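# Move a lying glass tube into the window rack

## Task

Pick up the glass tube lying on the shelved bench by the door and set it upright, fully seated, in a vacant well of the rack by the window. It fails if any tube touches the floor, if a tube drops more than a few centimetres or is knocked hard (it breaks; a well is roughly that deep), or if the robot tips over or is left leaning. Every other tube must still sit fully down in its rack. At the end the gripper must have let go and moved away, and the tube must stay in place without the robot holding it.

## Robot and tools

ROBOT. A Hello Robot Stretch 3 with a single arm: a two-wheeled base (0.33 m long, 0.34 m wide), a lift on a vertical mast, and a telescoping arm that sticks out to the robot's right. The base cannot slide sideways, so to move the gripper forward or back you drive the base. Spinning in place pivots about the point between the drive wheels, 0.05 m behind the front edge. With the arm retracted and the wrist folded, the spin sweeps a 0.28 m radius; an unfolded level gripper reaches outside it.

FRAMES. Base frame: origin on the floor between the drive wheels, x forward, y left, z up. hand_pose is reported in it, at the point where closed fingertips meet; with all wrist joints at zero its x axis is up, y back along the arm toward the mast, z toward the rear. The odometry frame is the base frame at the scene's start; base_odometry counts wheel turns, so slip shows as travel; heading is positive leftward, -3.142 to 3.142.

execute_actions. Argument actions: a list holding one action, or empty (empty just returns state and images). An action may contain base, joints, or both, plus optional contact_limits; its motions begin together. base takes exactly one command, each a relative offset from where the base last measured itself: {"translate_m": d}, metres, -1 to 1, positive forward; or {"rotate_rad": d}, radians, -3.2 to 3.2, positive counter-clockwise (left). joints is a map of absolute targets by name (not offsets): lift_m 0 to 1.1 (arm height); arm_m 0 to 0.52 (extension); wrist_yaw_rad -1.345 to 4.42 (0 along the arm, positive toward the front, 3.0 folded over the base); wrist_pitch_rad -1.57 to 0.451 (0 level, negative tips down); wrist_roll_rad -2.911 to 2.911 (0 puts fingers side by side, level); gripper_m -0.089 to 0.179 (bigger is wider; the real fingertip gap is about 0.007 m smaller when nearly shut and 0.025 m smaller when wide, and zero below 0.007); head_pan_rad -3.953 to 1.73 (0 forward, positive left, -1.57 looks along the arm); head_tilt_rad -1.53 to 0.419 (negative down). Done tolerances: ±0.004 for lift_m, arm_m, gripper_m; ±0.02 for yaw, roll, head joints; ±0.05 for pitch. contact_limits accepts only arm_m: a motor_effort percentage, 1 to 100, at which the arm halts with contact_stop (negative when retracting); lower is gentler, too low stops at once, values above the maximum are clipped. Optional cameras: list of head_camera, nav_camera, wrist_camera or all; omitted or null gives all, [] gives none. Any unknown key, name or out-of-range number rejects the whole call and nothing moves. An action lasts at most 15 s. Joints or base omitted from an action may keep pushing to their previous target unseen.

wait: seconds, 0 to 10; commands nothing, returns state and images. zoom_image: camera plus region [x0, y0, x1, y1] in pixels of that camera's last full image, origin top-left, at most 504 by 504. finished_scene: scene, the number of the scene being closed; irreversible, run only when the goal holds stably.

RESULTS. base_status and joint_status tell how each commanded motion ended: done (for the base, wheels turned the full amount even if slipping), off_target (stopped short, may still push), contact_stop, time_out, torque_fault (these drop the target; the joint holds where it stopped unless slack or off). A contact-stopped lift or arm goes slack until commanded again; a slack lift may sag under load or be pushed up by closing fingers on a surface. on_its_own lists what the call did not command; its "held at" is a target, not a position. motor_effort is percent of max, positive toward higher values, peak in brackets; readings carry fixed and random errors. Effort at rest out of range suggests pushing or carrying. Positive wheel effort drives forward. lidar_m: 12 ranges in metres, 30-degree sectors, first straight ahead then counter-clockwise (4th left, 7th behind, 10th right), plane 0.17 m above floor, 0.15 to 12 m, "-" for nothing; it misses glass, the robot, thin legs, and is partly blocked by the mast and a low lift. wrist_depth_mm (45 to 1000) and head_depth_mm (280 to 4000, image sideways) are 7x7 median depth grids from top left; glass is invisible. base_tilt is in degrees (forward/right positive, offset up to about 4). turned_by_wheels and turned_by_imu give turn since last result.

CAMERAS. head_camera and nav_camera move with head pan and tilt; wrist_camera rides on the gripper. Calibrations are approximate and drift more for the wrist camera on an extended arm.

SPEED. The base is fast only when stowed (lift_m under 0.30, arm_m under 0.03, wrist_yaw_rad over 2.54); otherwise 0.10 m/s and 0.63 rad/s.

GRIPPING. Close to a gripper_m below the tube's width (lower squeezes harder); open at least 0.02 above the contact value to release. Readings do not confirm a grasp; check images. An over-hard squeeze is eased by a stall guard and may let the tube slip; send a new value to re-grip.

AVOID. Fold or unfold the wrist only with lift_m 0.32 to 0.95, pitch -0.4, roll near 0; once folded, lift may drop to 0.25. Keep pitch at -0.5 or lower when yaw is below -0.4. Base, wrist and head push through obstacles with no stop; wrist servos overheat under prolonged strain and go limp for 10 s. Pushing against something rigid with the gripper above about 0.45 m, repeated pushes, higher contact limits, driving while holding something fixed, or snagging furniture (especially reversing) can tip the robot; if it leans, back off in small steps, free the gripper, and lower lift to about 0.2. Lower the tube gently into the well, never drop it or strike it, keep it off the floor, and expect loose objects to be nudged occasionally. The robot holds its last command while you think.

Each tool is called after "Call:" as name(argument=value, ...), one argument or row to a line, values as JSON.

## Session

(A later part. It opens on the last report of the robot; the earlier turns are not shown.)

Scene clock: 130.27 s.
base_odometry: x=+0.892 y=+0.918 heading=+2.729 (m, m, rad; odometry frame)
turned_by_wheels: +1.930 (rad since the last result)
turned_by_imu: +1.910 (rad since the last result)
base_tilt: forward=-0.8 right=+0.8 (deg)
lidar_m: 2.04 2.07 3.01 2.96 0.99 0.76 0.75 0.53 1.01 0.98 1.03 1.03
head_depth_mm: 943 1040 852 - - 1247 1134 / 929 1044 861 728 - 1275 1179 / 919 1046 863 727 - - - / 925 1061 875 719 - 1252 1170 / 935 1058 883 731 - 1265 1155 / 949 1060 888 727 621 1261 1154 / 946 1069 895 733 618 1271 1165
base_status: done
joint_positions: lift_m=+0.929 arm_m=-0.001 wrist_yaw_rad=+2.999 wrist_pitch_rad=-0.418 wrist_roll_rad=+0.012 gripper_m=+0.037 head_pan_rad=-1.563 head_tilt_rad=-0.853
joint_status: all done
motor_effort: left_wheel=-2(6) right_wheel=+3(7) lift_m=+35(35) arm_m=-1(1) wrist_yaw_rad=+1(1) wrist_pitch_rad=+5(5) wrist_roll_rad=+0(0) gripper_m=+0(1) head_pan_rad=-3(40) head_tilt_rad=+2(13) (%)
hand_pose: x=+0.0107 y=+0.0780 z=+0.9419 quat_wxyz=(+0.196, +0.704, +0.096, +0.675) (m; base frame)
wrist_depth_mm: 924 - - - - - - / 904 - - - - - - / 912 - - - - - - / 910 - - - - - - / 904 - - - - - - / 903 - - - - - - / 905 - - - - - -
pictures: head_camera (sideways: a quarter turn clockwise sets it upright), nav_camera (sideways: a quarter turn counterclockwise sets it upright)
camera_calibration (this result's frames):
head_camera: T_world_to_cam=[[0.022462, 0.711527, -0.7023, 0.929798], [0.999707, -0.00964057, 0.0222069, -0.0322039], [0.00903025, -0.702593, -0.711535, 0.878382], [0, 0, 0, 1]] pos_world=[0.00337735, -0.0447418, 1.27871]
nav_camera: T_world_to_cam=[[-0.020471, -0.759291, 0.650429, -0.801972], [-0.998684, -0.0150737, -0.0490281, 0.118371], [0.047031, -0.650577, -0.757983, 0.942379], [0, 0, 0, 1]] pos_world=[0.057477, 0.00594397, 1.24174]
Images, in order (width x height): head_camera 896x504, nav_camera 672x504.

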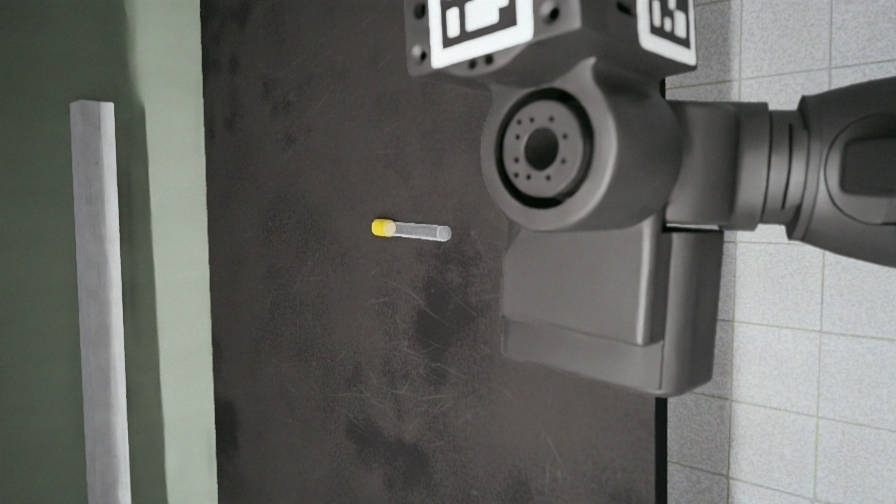

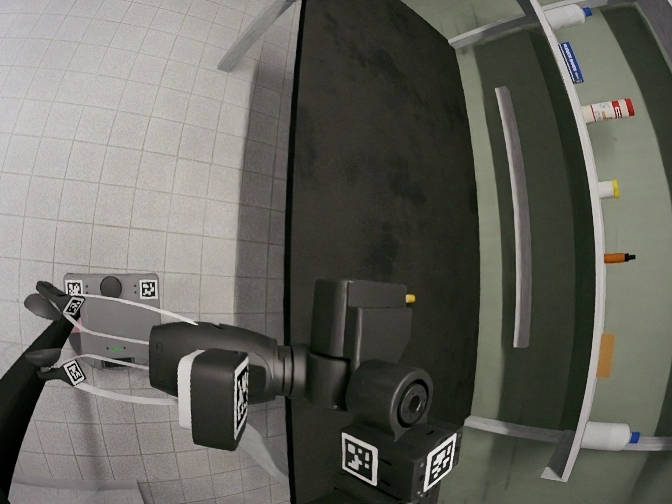

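Call:
execute_actions(
  actions=[
    {"joints": {"wrist_yaw_rad": 0.0, "arm_m": 0.12, "lift_m": 0.95}},
  ],
)

Scene clock: 142.33 s.
base_odometry: x=+0.892 y=+0.918 heading=+2.729 (m, m, rad; odometry frame)
turned_by_wheels: +0.000 (rad since the last result)
turned_by_imu: +0.001 (rad since the last result)
base_tilt: forward=-0.6 right=+0.9 (deg)
lidar_m: 2.04 2.07 3.01 2.96 0.99 0.76 0.75 0.53 1.00 0.98 1.03 1.03
head_depth_mm: 947 - - 659 596 1263 1134 / 928 - - - 600 1262 1146 / 918 1059 - - 604 1277 1146 / 926 1072 885 698 606 1279 1151 / 933 1062 882 718 610 1277 1155 / 947 1068 889 726 614 1263 1164 / 948 1070 895 730 618 1274 1166
base_status: not commanded
joint_positions: lift_m=+0.949 arm_m=+0.120 wrist_yaw_rad=+0.002 wrist_pitch_rad=-0.417 wrist_roll_rad=+0.012 gripper_m=+0.037 head_pan_rad=-1.563 head_tilt_rad=-0.853
joint_status: all done
motor_effort: left_wheel=-2(2) right_wheel=+4(4) lift_m=+34(35) arm_m=+3(5) wrist_yaw_rad=-2(0) wrist_pitch_rad=+5(5) wrist_roll_rad=+0(0) gripper_m=+1(0) head_pan_rad=-3(4) head_tilt_rad=+1(2) (%)
hand_pose: x=-0.0210 y=-0.4891 z=+0.9620 quat_wxyz=(+0.688, +0.147, -0.696, -0.147) (m; base frame)
wrist_depth_mm: 658 677 628 620 600 620 598 / 800 764 738 711 694 674 639 / 684 682 675 679 670 676 678 / 538 539 535 537 534 538 532 / 446 448 457 450 458 445 446 / 381 379 388 379 - 378 377 / 333 332 329 331 332 330 329
pictures: head_camera (sideways: a quarter turn clockwise sets it upright), nav_camera (sideways: a quarter turn counterclockwise sets it upright), wrist_camera
camera_calibration (this result's frames):
head_camera: T_world_to_cam=[[0.0225211, 0.711478, -0.702348, 0.92986], [0.999706, -0.00972153, 0.0222081, -0.0322055], [0.00897266, -0.702642, -0.711487, 0.878321], [0, 0, 0, 1]] pos_world=[0.00337367, -0.0447431, 1.27871]
nav_camera: T_world_to_cam=[[-0.020534, -0.759245, 0.650481, -0.802039], [-0.998685, -0.0149946, -0.0490276, 0.11837], [0.0469777, -0.650632, -0.757939, 0.942322], [0, 0, 0, 1]] pos_world=[0.0574775, 0.00593565, 1.24174]
wrist_camera: T_world_to_cam=[[-0.999355, -0.0356777, 0.0041007, -0.0412811], [-0.0237887, 0.572107, -0.819834, 1.09799], [0.0269038, -0.819403, -0.572586, 0.319992], [0, 0, 0, 1]] pos_world=[-0.0237436, -0.36744, 1.08357]
Images, in order (width x height): head_camera 896x504, nav_camera 672x504, wrist_camera 644x364.

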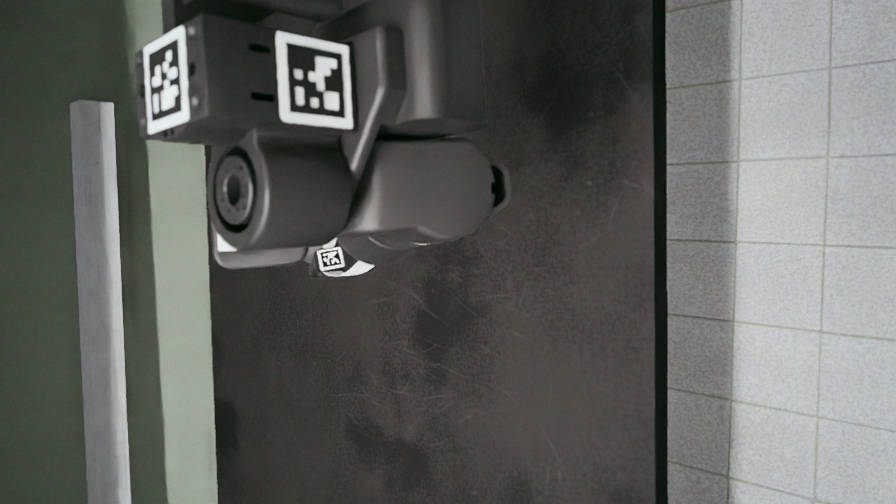

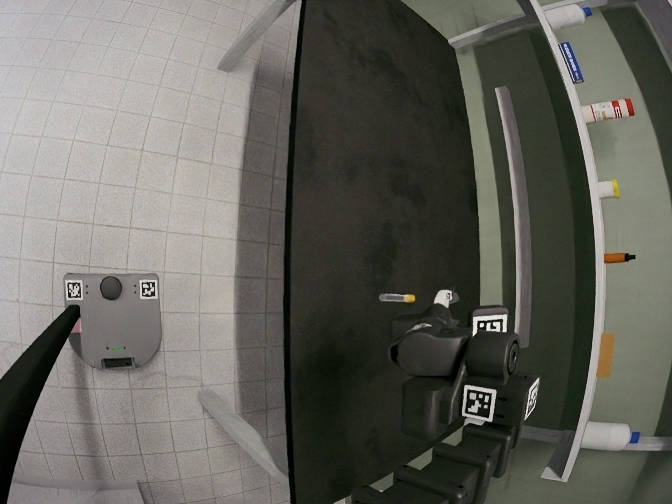

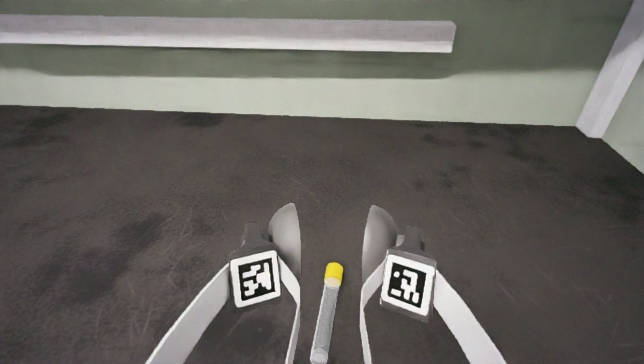

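Call:
execute_actions(
  actions=[
    {"joints": {"lift_m": 1.02, "wrist_pitch_rad": -1.57, "arm_m": 0.44, "gripper_m": 0.075, "head_tilt_rad": -0.7}},
  ],
)

Scene clock: 175.93 s.
base_odometry: x=+0.892 y=+0.918 heading=+2.729 (m, m, rad; odometry frame)
turned_by_wheels: +0.000 (rad since the last result)
turned_by_imu: +0.002 (rad since the last result)
base_tilt: forward=-0.7 right=+0.8 (deg)
lidar_m: 2.04 2.07 3.01 2.96 0.99 0.76 0.75 0.53 1.01 0.98 1.03 1.02
head_depth_mm: - 1043 1087 832 671 565 1169 / - 1008 1093 843 679 568 1179 / - 1018 1072 835 683 572 1180 / 913 999 1076 854 687 575 1192 / 928 1006 1115 861 693 578 1197 / 935 1014 1123 870 698 581 1198 / 940 1015 1125 879 704 585 1209
base_status: not commanded
joint_positions: lift_m=+1.019 arm_m=+0.440 wrist_yaw_rad=+0.000 wrist_pitch_rad=-1.549 wrist_roll_rad=+0.012 gripper_m=+0.075 head_pan_rad=-1.563 head_tilt_rad=-0.705
joint_status: all done
joint sent to its limit — the command would take wrist_pitch_rad past its lower limit, so that joint was sent only as far as its limit.
motor_effort: left_wheel=-2(2) right_wheel=+3(4) lift_m=+34(35) arm_m=+3(8) wrist_yaw_rad=+0(1) wrist_pitch_rad=-2(3) wrist_roll_rad=+0(0) gripper_m=+0(96) head_pan_rad=-4(4) head_tilt_rad=+1(15) (%)
hand_pose: x=-0.0216 y=-0.5662 z=+0.9012 quat_wxyz=(+0.503, +0.491, -0.508, -0.498) (m; base frame)
wrist_depth_mm: 284 281 279 275 273 271 268 / 289 290 286 283 280 278 276 / 299 297 295 291 289 285 282 / 307 304 303 298 296 293 291 / 317 314 310 307 303 301 298 / 326 321 320 314 314 309 307 / 338 332 329 324 323 320 316
pictures: head_camera (sideways: a quarter turn clockwise sets it upright), nav_camera (sideways: a quarter turn counterclockwise sets it upright), wrist_camera
camera_calibration (this result's frames):
head_camera: T_world_to_cam=[[0.0234498, 0.599973, -0.799676, 1.05671], [0.999679, -0.0063608, 0.0245423, -0.0352488], [0.00963816, -0.799995, -0.599929, 0.733207], [0, 0, 0, 1]] pos_world=[0.00339102, -0.0476602, 1.28576]
nav_camera: T_world_to_cam=[[-0.0214135, -0.654876, 0.755433, -0.938806], [-0.998632, -0.0220445, -0.0474173, 0.116283], [0.0477055, -0.755415, -0.653508, 0.806496], [0, 0, 0, 1]] pos_world=[0.0575463, -0.00299824, 1.24177]
wrist_camera: T_world_to_cam=[[-0.999452, -0.0176578, -0.0279866, -0.00529656], [-0.0221374, 0.985394, 0.168845, 0.435293], [0.0245963, 0.169372, -0.985245, 1.15374], [0, 0, 0, 1]] pos_world=[-0.0240352, -0.62444, 1.06307]
Images, in order (width x height): head_camera 896x504, nav_camera 672x504, wrist_camera 644x364.

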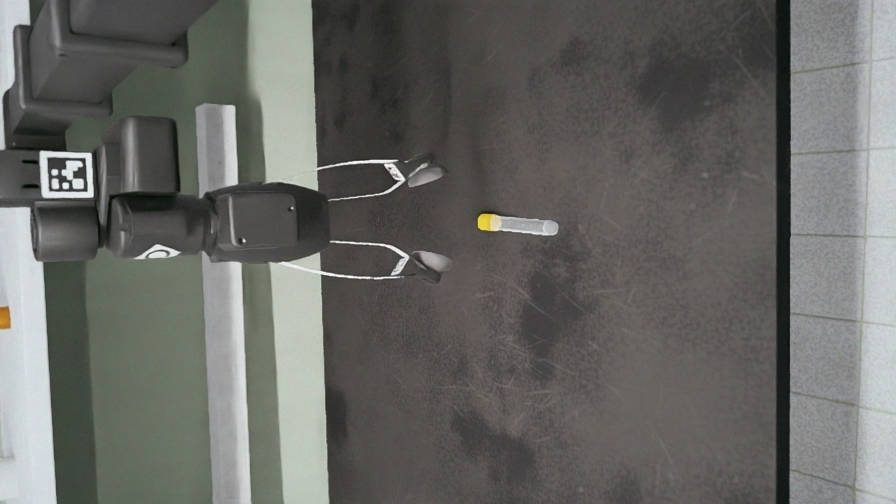

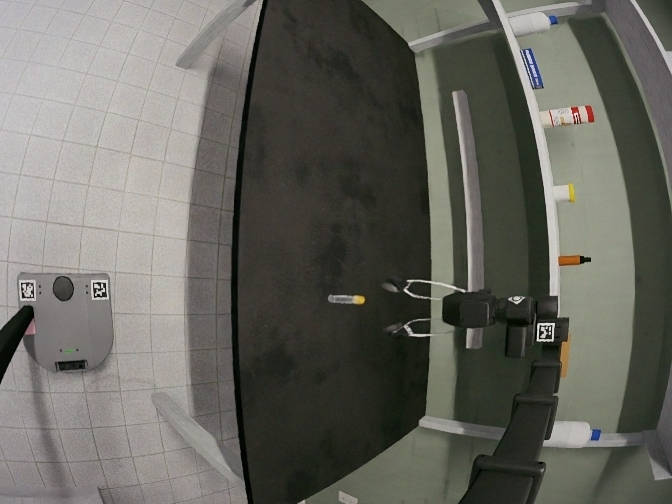

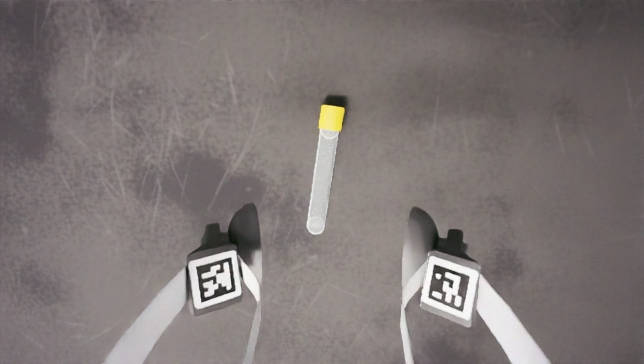

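Call:
zoom_image(
  camera="wrist_camera",
  region=[230, 80, 430, 280],
)

Region (230, 80, 430, 280) of wrist_camera's 644x364 image, scaled by 2.520.

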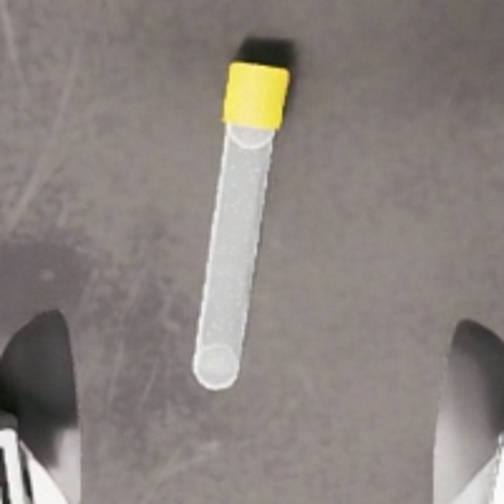

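Call:
execute_actions(
  actions=[
    {"joints": {"lift_m": 0.96, "wrist_yaw_rad": -0.11, "arm_m": 0.5, "gripper_m": 0.065}},
  ],
  cameras=["head_camera", "wrist_camera"],
)

Scene clock: 198.50 s.
base_odometry: x=+0.892 y=+0.918 heading=+2.729 (m, m, rad; odometry frame)
turned_by_wheels: +0.000 (rad since the last result)
turned_by_imu: +0.001 (rad since the last result)
base_tilt: forward=-0.8 right=+0.8 (deg)
lidar_m: 2.05 2.07 3.01 2.96 0.99 0.76 0.75 0.53 1.01 0.98 1.03 1.03
head_depth_mm: 909 - 1006 810 673 565 1174 / 897 990 1100 838 678 569 1171 / 774 - 1082 830 683 571 1175 / 925 997 1057 854 687 573 1192 / 928 1002 1111 856 690 576 1190 / 934 1012 1124 867 697 582 1199 / 943 1019 1128 878 703 585 1207
base_status: not commanded
joint_positions: lift_m=+0.961 arm_m=+0.500 wrist_yaw_rad=-0.108 wrist_pitch_rad=-1.549 wrist_roll_rad=+0.012 gripper_m=+0.065 head_pan_rad=-1.563 head_tilt_rad=-0.705
joint_status: all done
motor_effort: left_wheel=-2(2) right_wheel=+3(4) lift_m=+9(30) arm_m=+4(6) wrist_yaw_rad=-1(1) wrist_pitch_rad=-2(2) wrist_roll_rad=-1(0) gripper_m=+0(55) head_pan_rad=-3(3) head_tilt_rad=+2(2) (%)
hand_pose: x=-0.0196 y=-0.6262 z=+0.8428 quat_wxyz=(+0.475, +0.463, -0.534, -0.524) (m; base frame)
wrist_depth_mm: 228 226 224 222 219 218 217 / 235 233 230 229 226 223 222 / 241 239 236 233 232 229 226 / 248 245 243 240 239 235 233 / 254 253 249 247 244 242 240 / 263 259 - 255 253 248 246 / 269 269 264 263 258 257 253
pictures: head_camera (sideways: a quarter turn clockwise sets it upright), wrist_camera
camera_calibration (this result's frames):
head_camera: T_world_to_cam=[[0.02345, 0.599956, -0.799689, 1.05673], [0.999679, -0.00636041, 0.0245426, -0.0352491], [0.00963816, -0.800007, -0.599913, 0.733185], [0, 0, 0, 1]] pos_world=[0.00339101, -0.0476605, 1.28577]
wrist_camera: T_world_to_cam=[[-0.995474, 0.0908213, -0.0279978, 0.0620392], [0.0848137, 0.981875, 0.169492, 0.503582], [0.0428839, 0.16635, -0.985134, 1.10469], [0, 0, 0, 1]] pos_world=[-0.0283256, -0.683855, 1.00465]
Images, in order (width x height): head_camera 896x504, wrist_camera 644x364.

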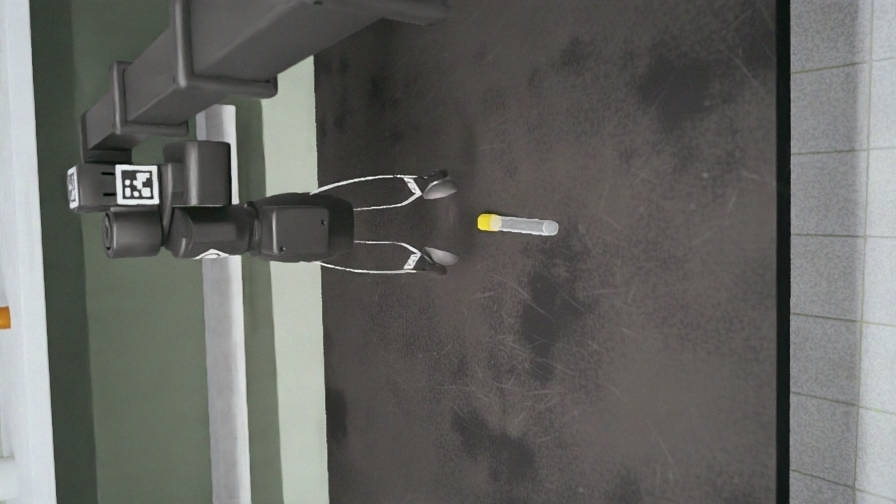

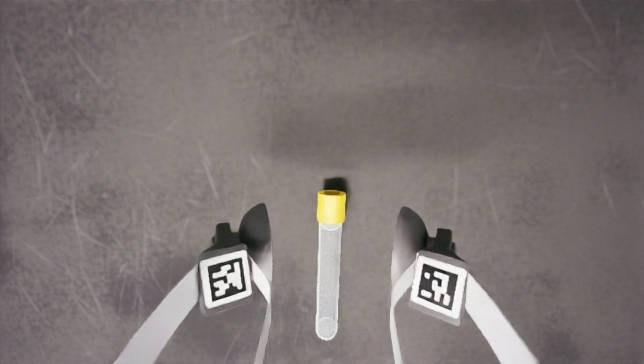

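Call:
execute_actions(
  actions=[
    {"joints": {"lift_m": 0.914, "gripper_m": 0.05}},
  ],
  cameras=["head_camera", "wrist_camera"],
)

Scene clock: 205.50 s.
base_odometry: x=+0.892 y=+0.918 heading=+2.729 (m, m, rad; odometry frame)
turned_by_wheels: +0.000 (rad since the last result)
turned_by_imu: +0.001 (rad since the last result)
base_tilt: forward=-0.8 right=+0.8 (deg)
lidar_m: 2.05 2.08 3.00 2.96 1.00 0.76 0.75 0.53 1.00 0.98 1.03 1.03
head_depth_mm: 911 1015 - 807 657 565 1175 / 915 983 1055 840 678 568 1170 / 918 - 1086 847 681 571 1185 / 928 1003 1110 852 687 574 1189 / 931 1009 1108 865 691 578 1190 / 938 1011 1119 870 698 583 1199 / 939 1015 1129 877 703 585 1203
base_status: not commanded
joint_positions: lift_m=+0.915 arm_m=+0.500 wrist_yaw_rad=-0.108 wrist_pitch_rad=-1.549 wrist_roll_rad=+0.012 gripper_m=+0.050 head_pan_rad=-1.563 head_tilt_rad=-0.705
joint_status: all done
motor_effort: left_wheel=-2(2) right_wheel=+4(4) lift_m=+8(8) arm_m=+3(3) wrist_yaw_rad=-1(1) wrist_pitch_rad=-2(2) wrist_roll_rad=+0(0) gripper_m=+0(68) head_pan_rad=-3(3) head_tilt_rad=+2(2) (%)
hand_pose: x=-0.0196 y=-0.6262 z=+0.7968 quat_wxyz=(+0.475, +0.463, -0.534, -0.524) (m; base frame)
wrist_depth_mm: 184 183 182 179 178 176 175 / 190 188 187 185 182 181 179 / 195 193 191 189 187 185 184 / 200 199 197 194 192 191 189 / 205 204 202 200 197 196 194 / 213 210 - 206 - 202 200 / 218 217 215 211 210 208 205
pictures: head_camera (sideways: a quarter turn clockwise sets it upright), wrist_camera
camera_calibration (this result's frames):
head_camera: T_world_to_cam=[[0.02345, 0.599957, -0.799689, 1.05673], [0.999679, -0.00636041, 0.0245426, -0.0352491], [0.00963816, -0.800007, -0.599913, 0.733186], [0, 0, 0, 1]] pos_world=[0.00339101, -0.0476605, 1.28577]
wrist_camera: T_world_to_cam=[[-0.995474, 0.0908213, -0.0279978, 0.0607515], [0.0848137, 0.981875, 0.169492, 0.51138], [0.0428838, 0.16635, -0.985134, 1.05938], [0, 0, 0, 1]] pos_world=[-0.0283256, -0.683856, 0.958652]
Images, in order (width x height): head_camera 896x504, wrist_camera 644x364.

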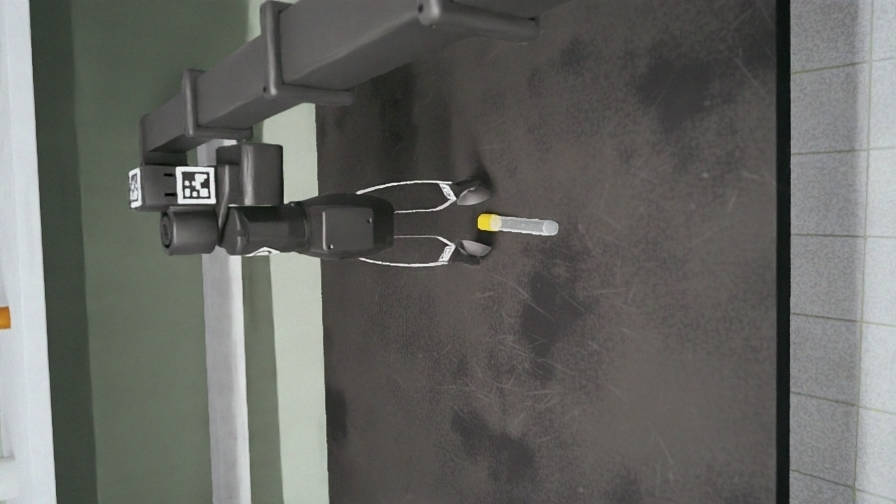

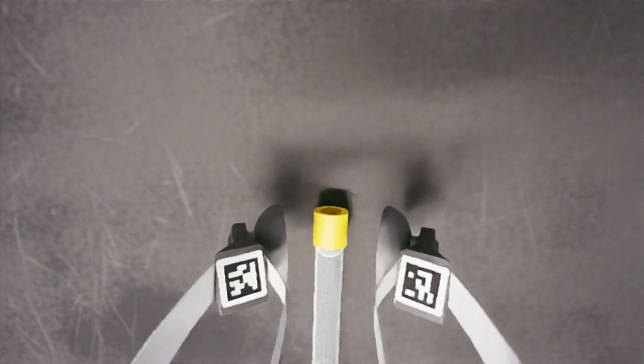

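Call:
zoom_image(
  camera="head_camera",
  region=[420, 150, 580, 310],
)

Call:
zoom_image(
  camera="wrist_camera",
  region=[230, 164, 430, 364],
)

Region (420, 150, 580, 310) of head_camera's 896x504 image, scaled by 3.150, with more detail than that image has.

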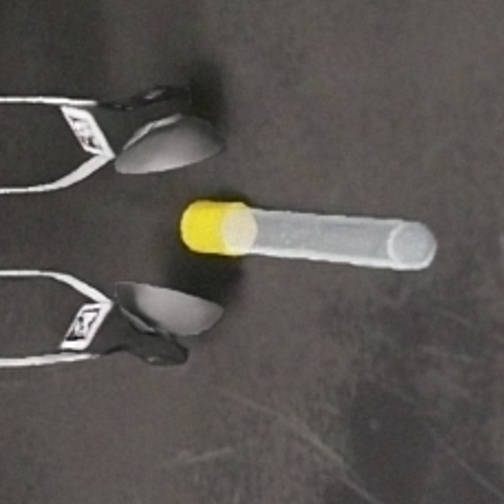

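Region (230, 164, 430, 364) of wrist_camera's 644x364 image, scaled by 2.520.

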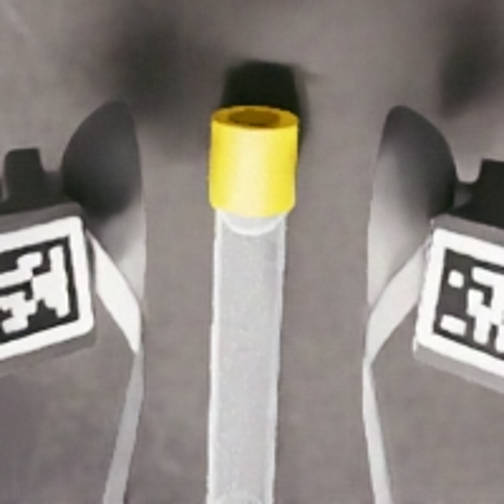

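Call:
execute_actions(
  actions=[
    {"joints": {"lift_m": 0.905, "gripper_m": 0.042}},
  ],
  cameras=["head_camera", "wrist_camera"],
)

Scene clock: 217.27 s.
base_odometry: x=+0.892 y=+0.918 heading=+2.729 (m, m, rad; odometry frame)
turned_by_wheels: +0.000 (rad since the last result)
turned_by_imu: +0.001 (rad since the last result)
base_tilt: forward=-0.8 right=+0.9 (deg)
lidar_m: 2.05 2.08 3.00 2.95 0.99 0.76 0.75 0.53 1.01 0.98 1.03 1.03
head_depth_mm: 909 1012 - - 655 565 1167 / 917 988 1058 838 677 568 1179 / 920 - 1071 849 682 572 1182 / 923 1000 1110 855 689 573 1187 / 929 1002 1116 860 690 577 1198 / 932 1011 1119 871 696 580 1199 / 939 1014 1125 875 701 585 1209
base_status: not commanded
joint_positions: lift_m=+0.906 arm_m=+0.500 wrist_yaw_rad=-0.108 wrist_pitch_rad=-1.549 wrist_roll_rad=+0.012 gripper_m=+0.042 head_pan_rad=-1.563 head_tilt_rad=-0.705
joint_status: all done
motor_effort: left_wheel=-2(2) right_wheel=+4(4) lift_m=+9(9) arm_m=+3(3) wrist_yaw_rad=-1(1) wrist_pitch_rad=-1(2) wrist_roll_rad=+0(0) gripper_m=+1(48) head_pan_rad=-3(4) head_tilt_rad=+2(2) (%)
hand_pose: x=-0.0196 y=-0.6262 z=+0.7878 quat_wxyz=(+0.475, +0.463, -0.534, -0.524) (m; base frame)
wrist_depth_mm: 176 174 173 171 170 168 166 / 180 179 177 176 174 173 171 / 186 183 182 181 178 177 175 / 191 190 188 185 183 182 180 / 197 196 192 189 188 187 185 / 202 200 199 196 - 191 190 / 209 206 204 203 200 198 196
pictures: head_camera (sideways: a quarter turn clockwise sets it upright), wrist_camera
camera_calibration (this result's frames):
head_camera: T_world_to_cam=[[0.0234498, 0.599956, -0.799689, 1.05673], [0.999679, -0.00636005, 0.0245426, -0.0352491], [0.00963845, -0.800008, -0.599913, 0.733185], [0, 0, 0, 1]] pos_world=[0.00339103, -0.0476605, 1.28577]
wrist_camera: T_world_to_cam=[[-0.995474, 0.0908215, -0.0279978, 0.0604996], [0.0848139, 0.981875, 0.169492, 0.512906], [0.0428839, 0.16635, -0.985134, 1.05051], [0, 0, 0, 1]] pos_world=[-0.0283256, -0.683856, 0.949653]
Images, in order (width x height): head_camera 896x504, wrist_camera 644x364.

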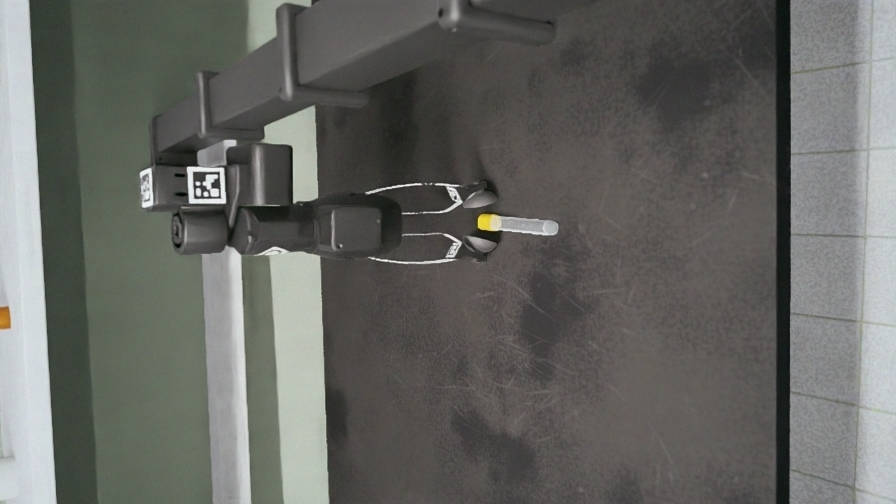

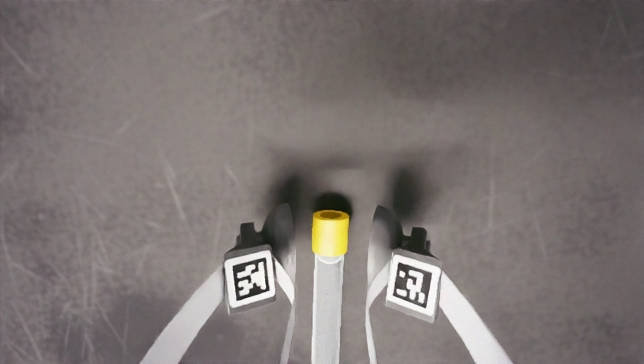

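Call:
zoom_image(
  camera="head_camera",
  region=[430, 160, 570, 300],
)

Region (430, 160, 570, 300) of head_camera's 896x504 image, scaled by 3.600, with more detail than that image has.

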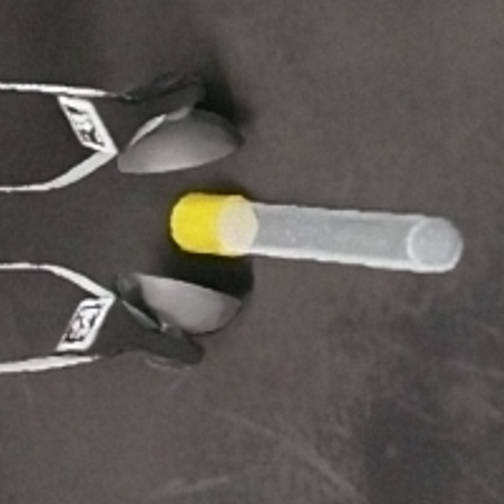

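Call:
execute_actions(
  actions=[
    {"joints": {"lift_m": 0.901}},
  ],
  cameras=["head_camera", "wrist_camera"],
)

Scene clock: 226.50 s.
base_odometry: x=+0.892 y=+0.918 heading=+2.729 (m, m, rad; odometry frame)
turned_by_wheels: +0.000 (rad since the last result)
turned_by_imu: +0.001 (rad since the last result)
base_tilt: forward=-0.8 right=+0.8 (deg)
lidar_m: 2.04 2.07 3.00 2.96 0.99 0.76 0.75 0.53 1.01 0.98 1.03 1.03
head_depth_mm: 917 1015 - - 657 566 1169 / 911 988 1057 833 678 568 1181 / 920 981 1069 849 684 571 1183 / 929 999 1104 856 688 575 1192 / 929 1001 1118 863 689 580 1193 / 932 1009 1123 870 696 581 1198 / 935 1018 1123 877 705 586 1201
base_status: not commanded
joint_positions: lift_m=+0.902 arm_m=+0.500 wrist_yaw_rad=-0.108 wrist_pitch_rad=-1.549 wrist_roll_rad=+0.012 gripper_m=+0.042 head_pan_rad=-1.563 head_tilt_rad=-0.705
joint_status: all done
motor_effort: left_wheel=-2(2) right_wheel=+4(4) lift_m=+9(9) arm_m=+3(2) wrist_yaw_rad=-1(1) wrist_pitch_rad=-2(2) wrist_roll_rad=+0(0) gripper_m=+0(0) head_pan_rad=-3(3) head_tilt_rad=+1(2) (%)
hand_pose: x=-0.0196 y=-0.6262 z=+0.7838 quat_wxyz=(+0.475, +0.463, -0.534, -0.524) (m; base frame)
wrist_depth_mm: 172 171 169 168 166 164 163 / 177 176 174 172 171 168 167 / 181 180 179 177 175 173 171 / 187 186 184 181 180 178 175 / 192 190 188 184 184 183 181 / 198 196 193 193 - 187 186 / 205 202 199 198 195 193 191
pictures: head_camera (sideways: a quarter turn clockwise sets it upright), wrist_camera
camera_calibration (this result's frames):
head_camera: T_world_to_cam=[[0.0234498, 0.599956, -0.799689, 1.05673], [0.999679, -0.00636017, 0.0245426, -0.0352491], [0.00963836, -0.800007, -0.599913, 0.733185], [0, 0, 0, 1]] pos_world=[0.00339102, -0.0476605, 1.28577]
wrist_camera: T_world_to_cam=[[-0.995474, 0.0908213, -0.0279978, 0.0603876], [0.0848137, 0.981875, 0.169492, 0.513583], [0.0428839, 0.16635, -0.985134, 1.04657], [0, 0, 0, 1]] pos_world=[-0.0283256, -0.683856, 0.945657]
Images, in order (width x height): head_camera 896x504, wrist_camera 644x364.

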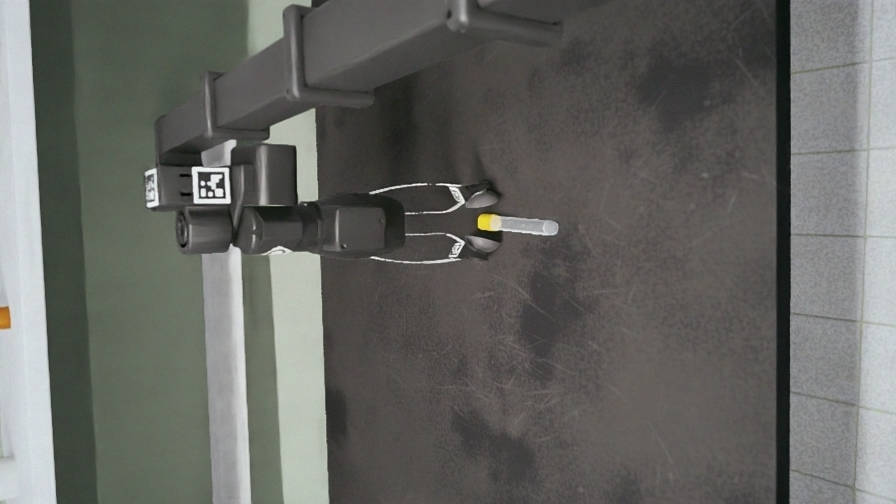

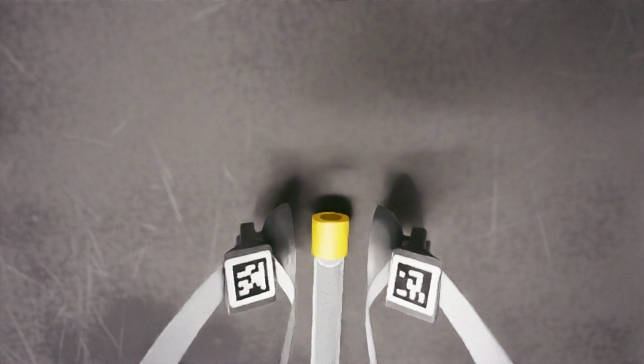

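Call:
execute_actions(
  actions=[
    {"joints": {"gripper_m": 0.022}},
  ],
  cameras=["head_camera", "wrist_camera"],
)

Scene clock: 229.50 s.
base_odometry: x=+0.892 y=+0.918 heading=+2.729 (m, m, rad; odometry frame)
turned_by_wheels: +0.000 (rad since the last result)
turned_by_imu: +0.001 (rad since the last result)
base_tilt: forward=-0.7 right=+0.8 (deg)
lidar_m: 2.04 2.07 2.99 2.96 0.99 0.77 0.75 0.53 1.01 0.98 1.03 1.03
head_depth_mm: 916 1016 - - 657 565 1169 / 917 988 1062 839 675 566 1174 / 923 974 1068 847 681 571 1180 / 927 1001 1107 856 685 575 1191 / 928 1008 1115 862 692 580 1192 / 935 1007 1118 868 695 583 1203 / 940 1016 1125 881 700 585 1200
base_status: not commanded
joint_positions: lift_m=+0.902 arm_m=+0.500 wrist_yaw_rad=-0.108 wrist_pitch_rad=-1.549 wrist_roll_rad=+0.012 gripper_m=+0.022 head_pan_rad=-1.563 head_tilt_rad=-0.705
joint_status: all done
motor_effort: left_wheel=-2(2) right_wheel=+4(4) lift_m=+8(9) arm_m=+4(3) wrist_yaw_rad=-1(1) wrist_pitch_rad=-2(2) wrist_roll_rad=+0(0) gripper_m=+0(83) head_pan_rad=-4(4) head_tilt_rad=+2(2) (%)
hand_pose: x=-0.0196 y=-0.6262 z=+0.7838 quat_wxyz=(+0.475, +0.463, -0.534, -0.524) (m; base frame)
wrist_depth_mm: 172 171 169 167 166 165 163 / 177 175 174 172 170 168 167 / 182 180 178 176 175 174 172 / 187 185 183 182 180 178 176 / 192 191 188 169 184 184 180 / 198 196 194 192 188 188 186 / 204 202 200 199 196 193 191
pictures: head_camera (sideways: a quarter turn clockwise sets it upright), wrist_camera
camera_calibration (this result's frames):
head_camera: T_world_to_cam=[[0.0234498, 0.599956, -0.799689, 1.05673], [0.999679, -0.00636005, 0.0245426, -0.0352491], [0.00963845, -0.800007, -0.599913, 0.733185], [0, 0, 0, 1]] pos_world=[0.00339103, -0.0476605, 1.28577]
wrist_camera: T_world_to_cam=[[-0.995474, 0.0908215, -0.0279978, 0.0603878], [0.0848139, 0.981875, 0.169492, 0.513583], [0.0428839, 0.16635, -0.985134, 1.04657], [0, 0, 0, 1]] pos_world=[-0.0283256, -0.683856, 0.945657]
Images, in order (width x height): head_camera 896x504, wrist_camera 644x364.

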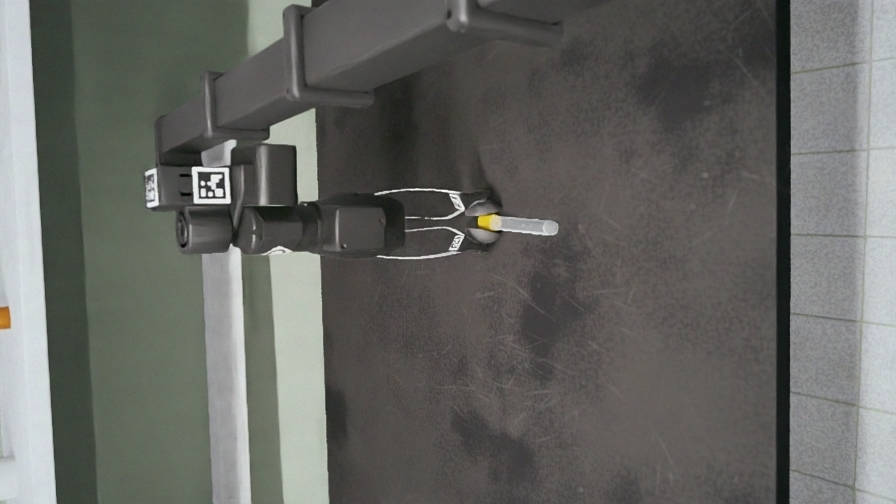

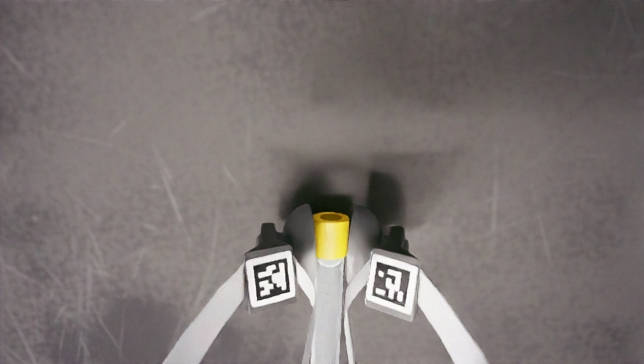

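Call:
zoom_image(
  camera="head_camera",
  region=[430, 160, 570, 300],
)

Call:
zoom_image(
  camera="wrist_camera",
  region=[240, 184, 420, 364],
)

Region (430, 160, 570, 300) of head_camera's 896x504 image, scaled by 3.600, with more detail than that image has.

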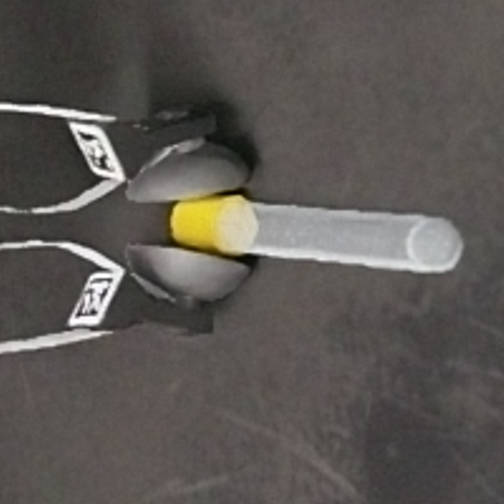

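Region (240, 184, 420, 364) of wrist_camera's 644x364 image, scaled by 2.800.

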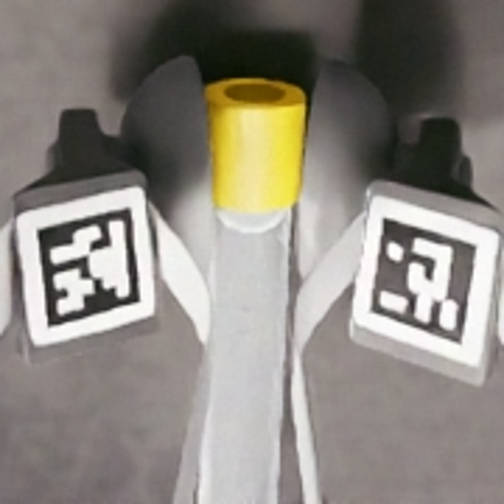

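Call:
execute_actions(
  actions=[
    {"joints": {"lift_m": 0.8985, "gripper_m": 0.027}},
  ],
  cameras=["head_camera", "wrist_camera"],
)

Scene clock: 234.27 s.
base_odometry: x=+0.892 y=+0.918 heading=+2.729 (m, m, rad; odometry frame)
turned_by_wheels: +0.000 (rad since the last result)
turned_by_imu: +0.001 (rad since the last result)
base_tilt: forward=-0.7 right=+0.8 (deg)
lidar_m: 2.04 2.07 3.01 2.96 0.99 0.76 0.75 0.53 1.01 0.98 1.03 1.02
head_depth_mm: 915 1018 - - 655 563 1172 / 916 992 1054 838 678 568 1179 / 919 978 1066 849 682 571 1181 / 923 994 1105 857 687 576 1191 / 927 1008 1112 860 694 579 1192 / 934 1013 1125 867 697 583 1203 / 941 1020 1119 877 702 584 1206
base_status: not commanded
joint_positions: lift_m=+0.899 arm_m=+0.500 wrist_yaw_rad=-0.108 wrist_pitch_rad=-1.550 wrist_roll_rad=+0.012 gripper_m=+0.027 head_pan_rad=-1.563 head_tilt_rad=-0.705
joint_status: all done
motor_effort: left_wheel=-2(2) right_wheel=+4(4) lift_m=+7(9) arm_m=+3(3) wrist_yaw_rad=-1(1) wrist_pitch_rad=-1(1) wrist_roll_rad=+0(1) gripper_m=+1(35) head_pan_rad=-3(3) head_tilt_rad=+1(1) (%)
hand_pose: x=-0.0196 y=-0.6261 z=+0.7814 quat_wxyz=(+0.475, +0.463, -0.534, -0.525) (m; base frame)
wrist_depth_mm: 170 169 167 165 164 162 162 / 174 173 171 170 169 167 165 / 180 178 176 175 173 171 169 / 185 183 181 179 177 176 174 / 190 188 185 169 182 179 179 / 195 194 191 190 - 186 184 / 202 199 197 195 194 190 189
pictures: head_camera (sideways: a quarter turn clockwise sets it upright), wrist_camera
camera_calibration (this result's frames):
head_camera: T_world_to_cam=[[0.0234497, 0.599956, -0.799689, 1.05673], [0.999679, -0.00635993, 0.0245426, -0.0352491], [0.00963855, -0.800008, -0.599913, 0.733185], [0, 0, 0, 1]] pos_world=[0.00339104, -0.0476605, 1.28577]
wrist_camera: T_world_to_cam=[[-0.995473, 0.0908306, -0.0280037, 0.0603316], [0.0848072, 0.981818, 0.169828, 0.51361], [0.0429201, 0.166684, -0.985076, 1.04433], [0, 0, 0, 1]] pos_world=[-0.0283221, -0.683824, 0.94321]
Images, in order (width x height): head_camera 896x504, wrist_camera 644x364.

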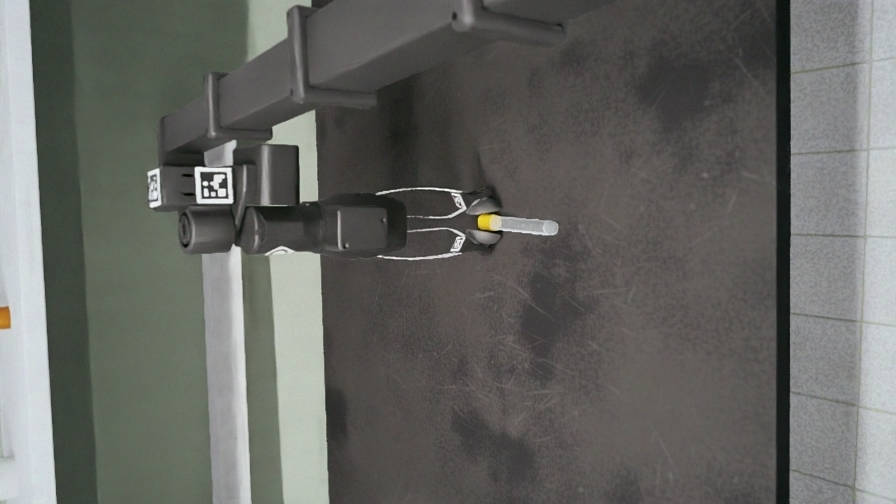

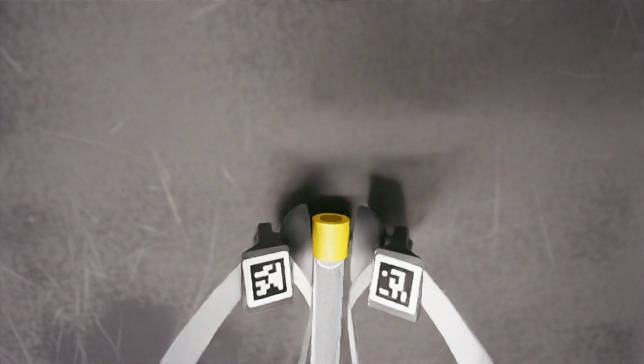

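Call:
execute_actions(
  actions=[
    {"joints": {"lift_m": 0.901, "gripper_m": 0.0}},
  ],
  cameras=["head_camera", "wrist_camera"],
)

Scene clock: 238.77 s.
base_odometry: x=+0.892 y=+0.918 heading=+2.729 (m, m, rad; odometry frame)
turned_by_wheels: +0.000 (rad since the last result)
turned_by_imu: +0.001 (rad since the last result)
base_tilt: forward=-0.7 right=+0.8 (deg)
lidar_m: 2.04 2.08 3.02 2.96 0.99 0.77 0.75 0.53 1.00 0.98 1.03 1.03
head_depth_mm: 916 1013 - - 656 564 1172 / 916 991 1057 836 676 567 1175 / 922 979 1061 849 683 572 1184 / 927 1000 1104 851 688 574 1194 / 927 1001 1114 862 692 579 1195 / 933 1017 1118 868 696 582 1201 / 937 1015 1120 877 704 584 1212
base_status: not commanded
joint_positions: lift_m=+0.900 arm_m=+0.500 wrist_yaw_rad=-0.108 wrist_pitch_rad=-1.550 wrist_roll_rad=+0.012 gripper_m=+0.000 head_pan_rad=-1.563 head_tilt_rad=-0.705
joint_status: all done
motor_effort: left_wheel=-2(2) right_wheel=+4(4) lift_m=+33(33) arm_m=+4(3) wrist_yaw_rad=-1(1) wrist_pitch_rad=-1(1) wrist_roll_rad=+0(0) gripper_m=-7(96) head_pan_rad=-4(4) head_tilt_rad=+3(2) (%)
hand_pose: x=-0.0196 y=-0.6261 z=+0.7823 quat_wxyz=(+0.475, +0.463, -0.534, -0.525) (m; base frame)
wrist_depth_mm: 172 170 168 166 165 163 162 / 175 174 172 171 169 167 166 / 180 179 177 176 174 172 170 / 185 184 182 180 178 176 175 / 192 189 187 - 183 181 179 / 196 196 193 191 187 186 184 / 203 201 198 196 194 192 191
pictures: head_camera (sideways: a quarter turn clockwise sets it upright), wrist_camera
camera_calibration (this result's frames):
head_camera: T_world_to_cam=[[0.0234499, 0.599956, -0.799689, 1.05673], [0.999679, -0.00636028, 0.0245426, -0.0352491], [0.00963826, -0.800008, -0.599913, 0.733185], [0, 0, 0, 1]] pos_world=[0.00339102, -0.0476605, 1.28577]
wrist_camera: T_world_to_cam=[[-0.995473, 0.0908307, -0.0280041, 0.0603567], [0.0848064, 0.981814, 0.169849, 0.513439], [0.0429223, 0.166705, -0.985072, 1.0452], [0, 0, 0, 1]] pos_world=[-0.0283219, -0.683825, 0.944081]
Images, in order (width x height): head_camera 896x504, wrist_camera 644x364.

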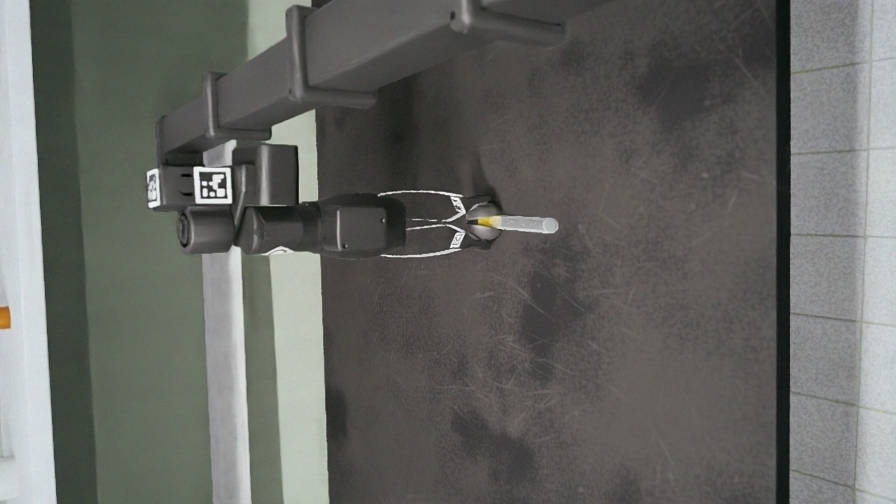

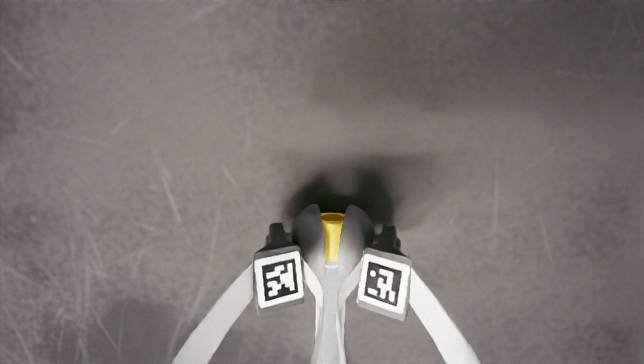

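Call:
zoom_image(
  camera="head_camera",
  region=[430, 160, 570, 300],
)

Call:
zoom_image(
  camera="wrist_camera",
  region=[240, 184, 420, 364],
)

Region (430, 160, 570, 300) of head_camera's 896x504 image, scaled by 3.600, with more detail than that image has.

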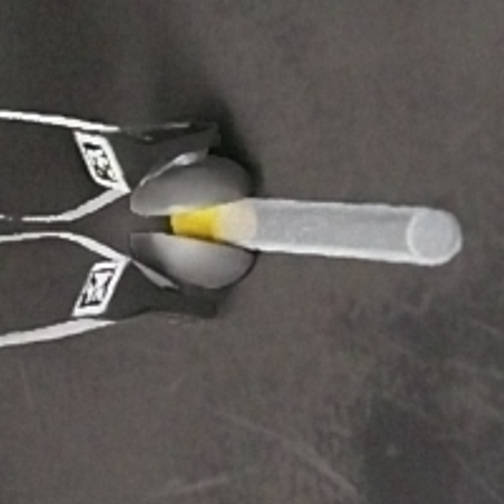

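Region (240, 184, 420, 364) of wrist_camera's 644x364 image, scaled by 2.800.

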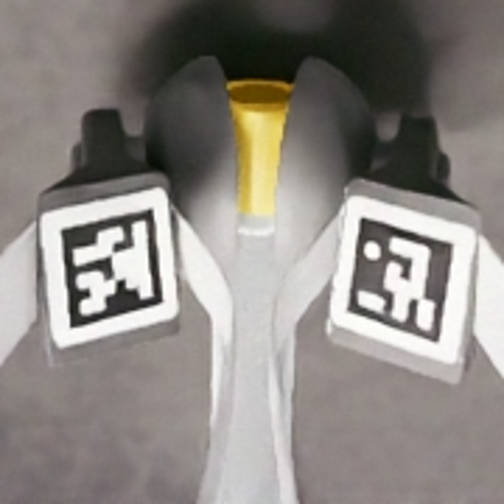

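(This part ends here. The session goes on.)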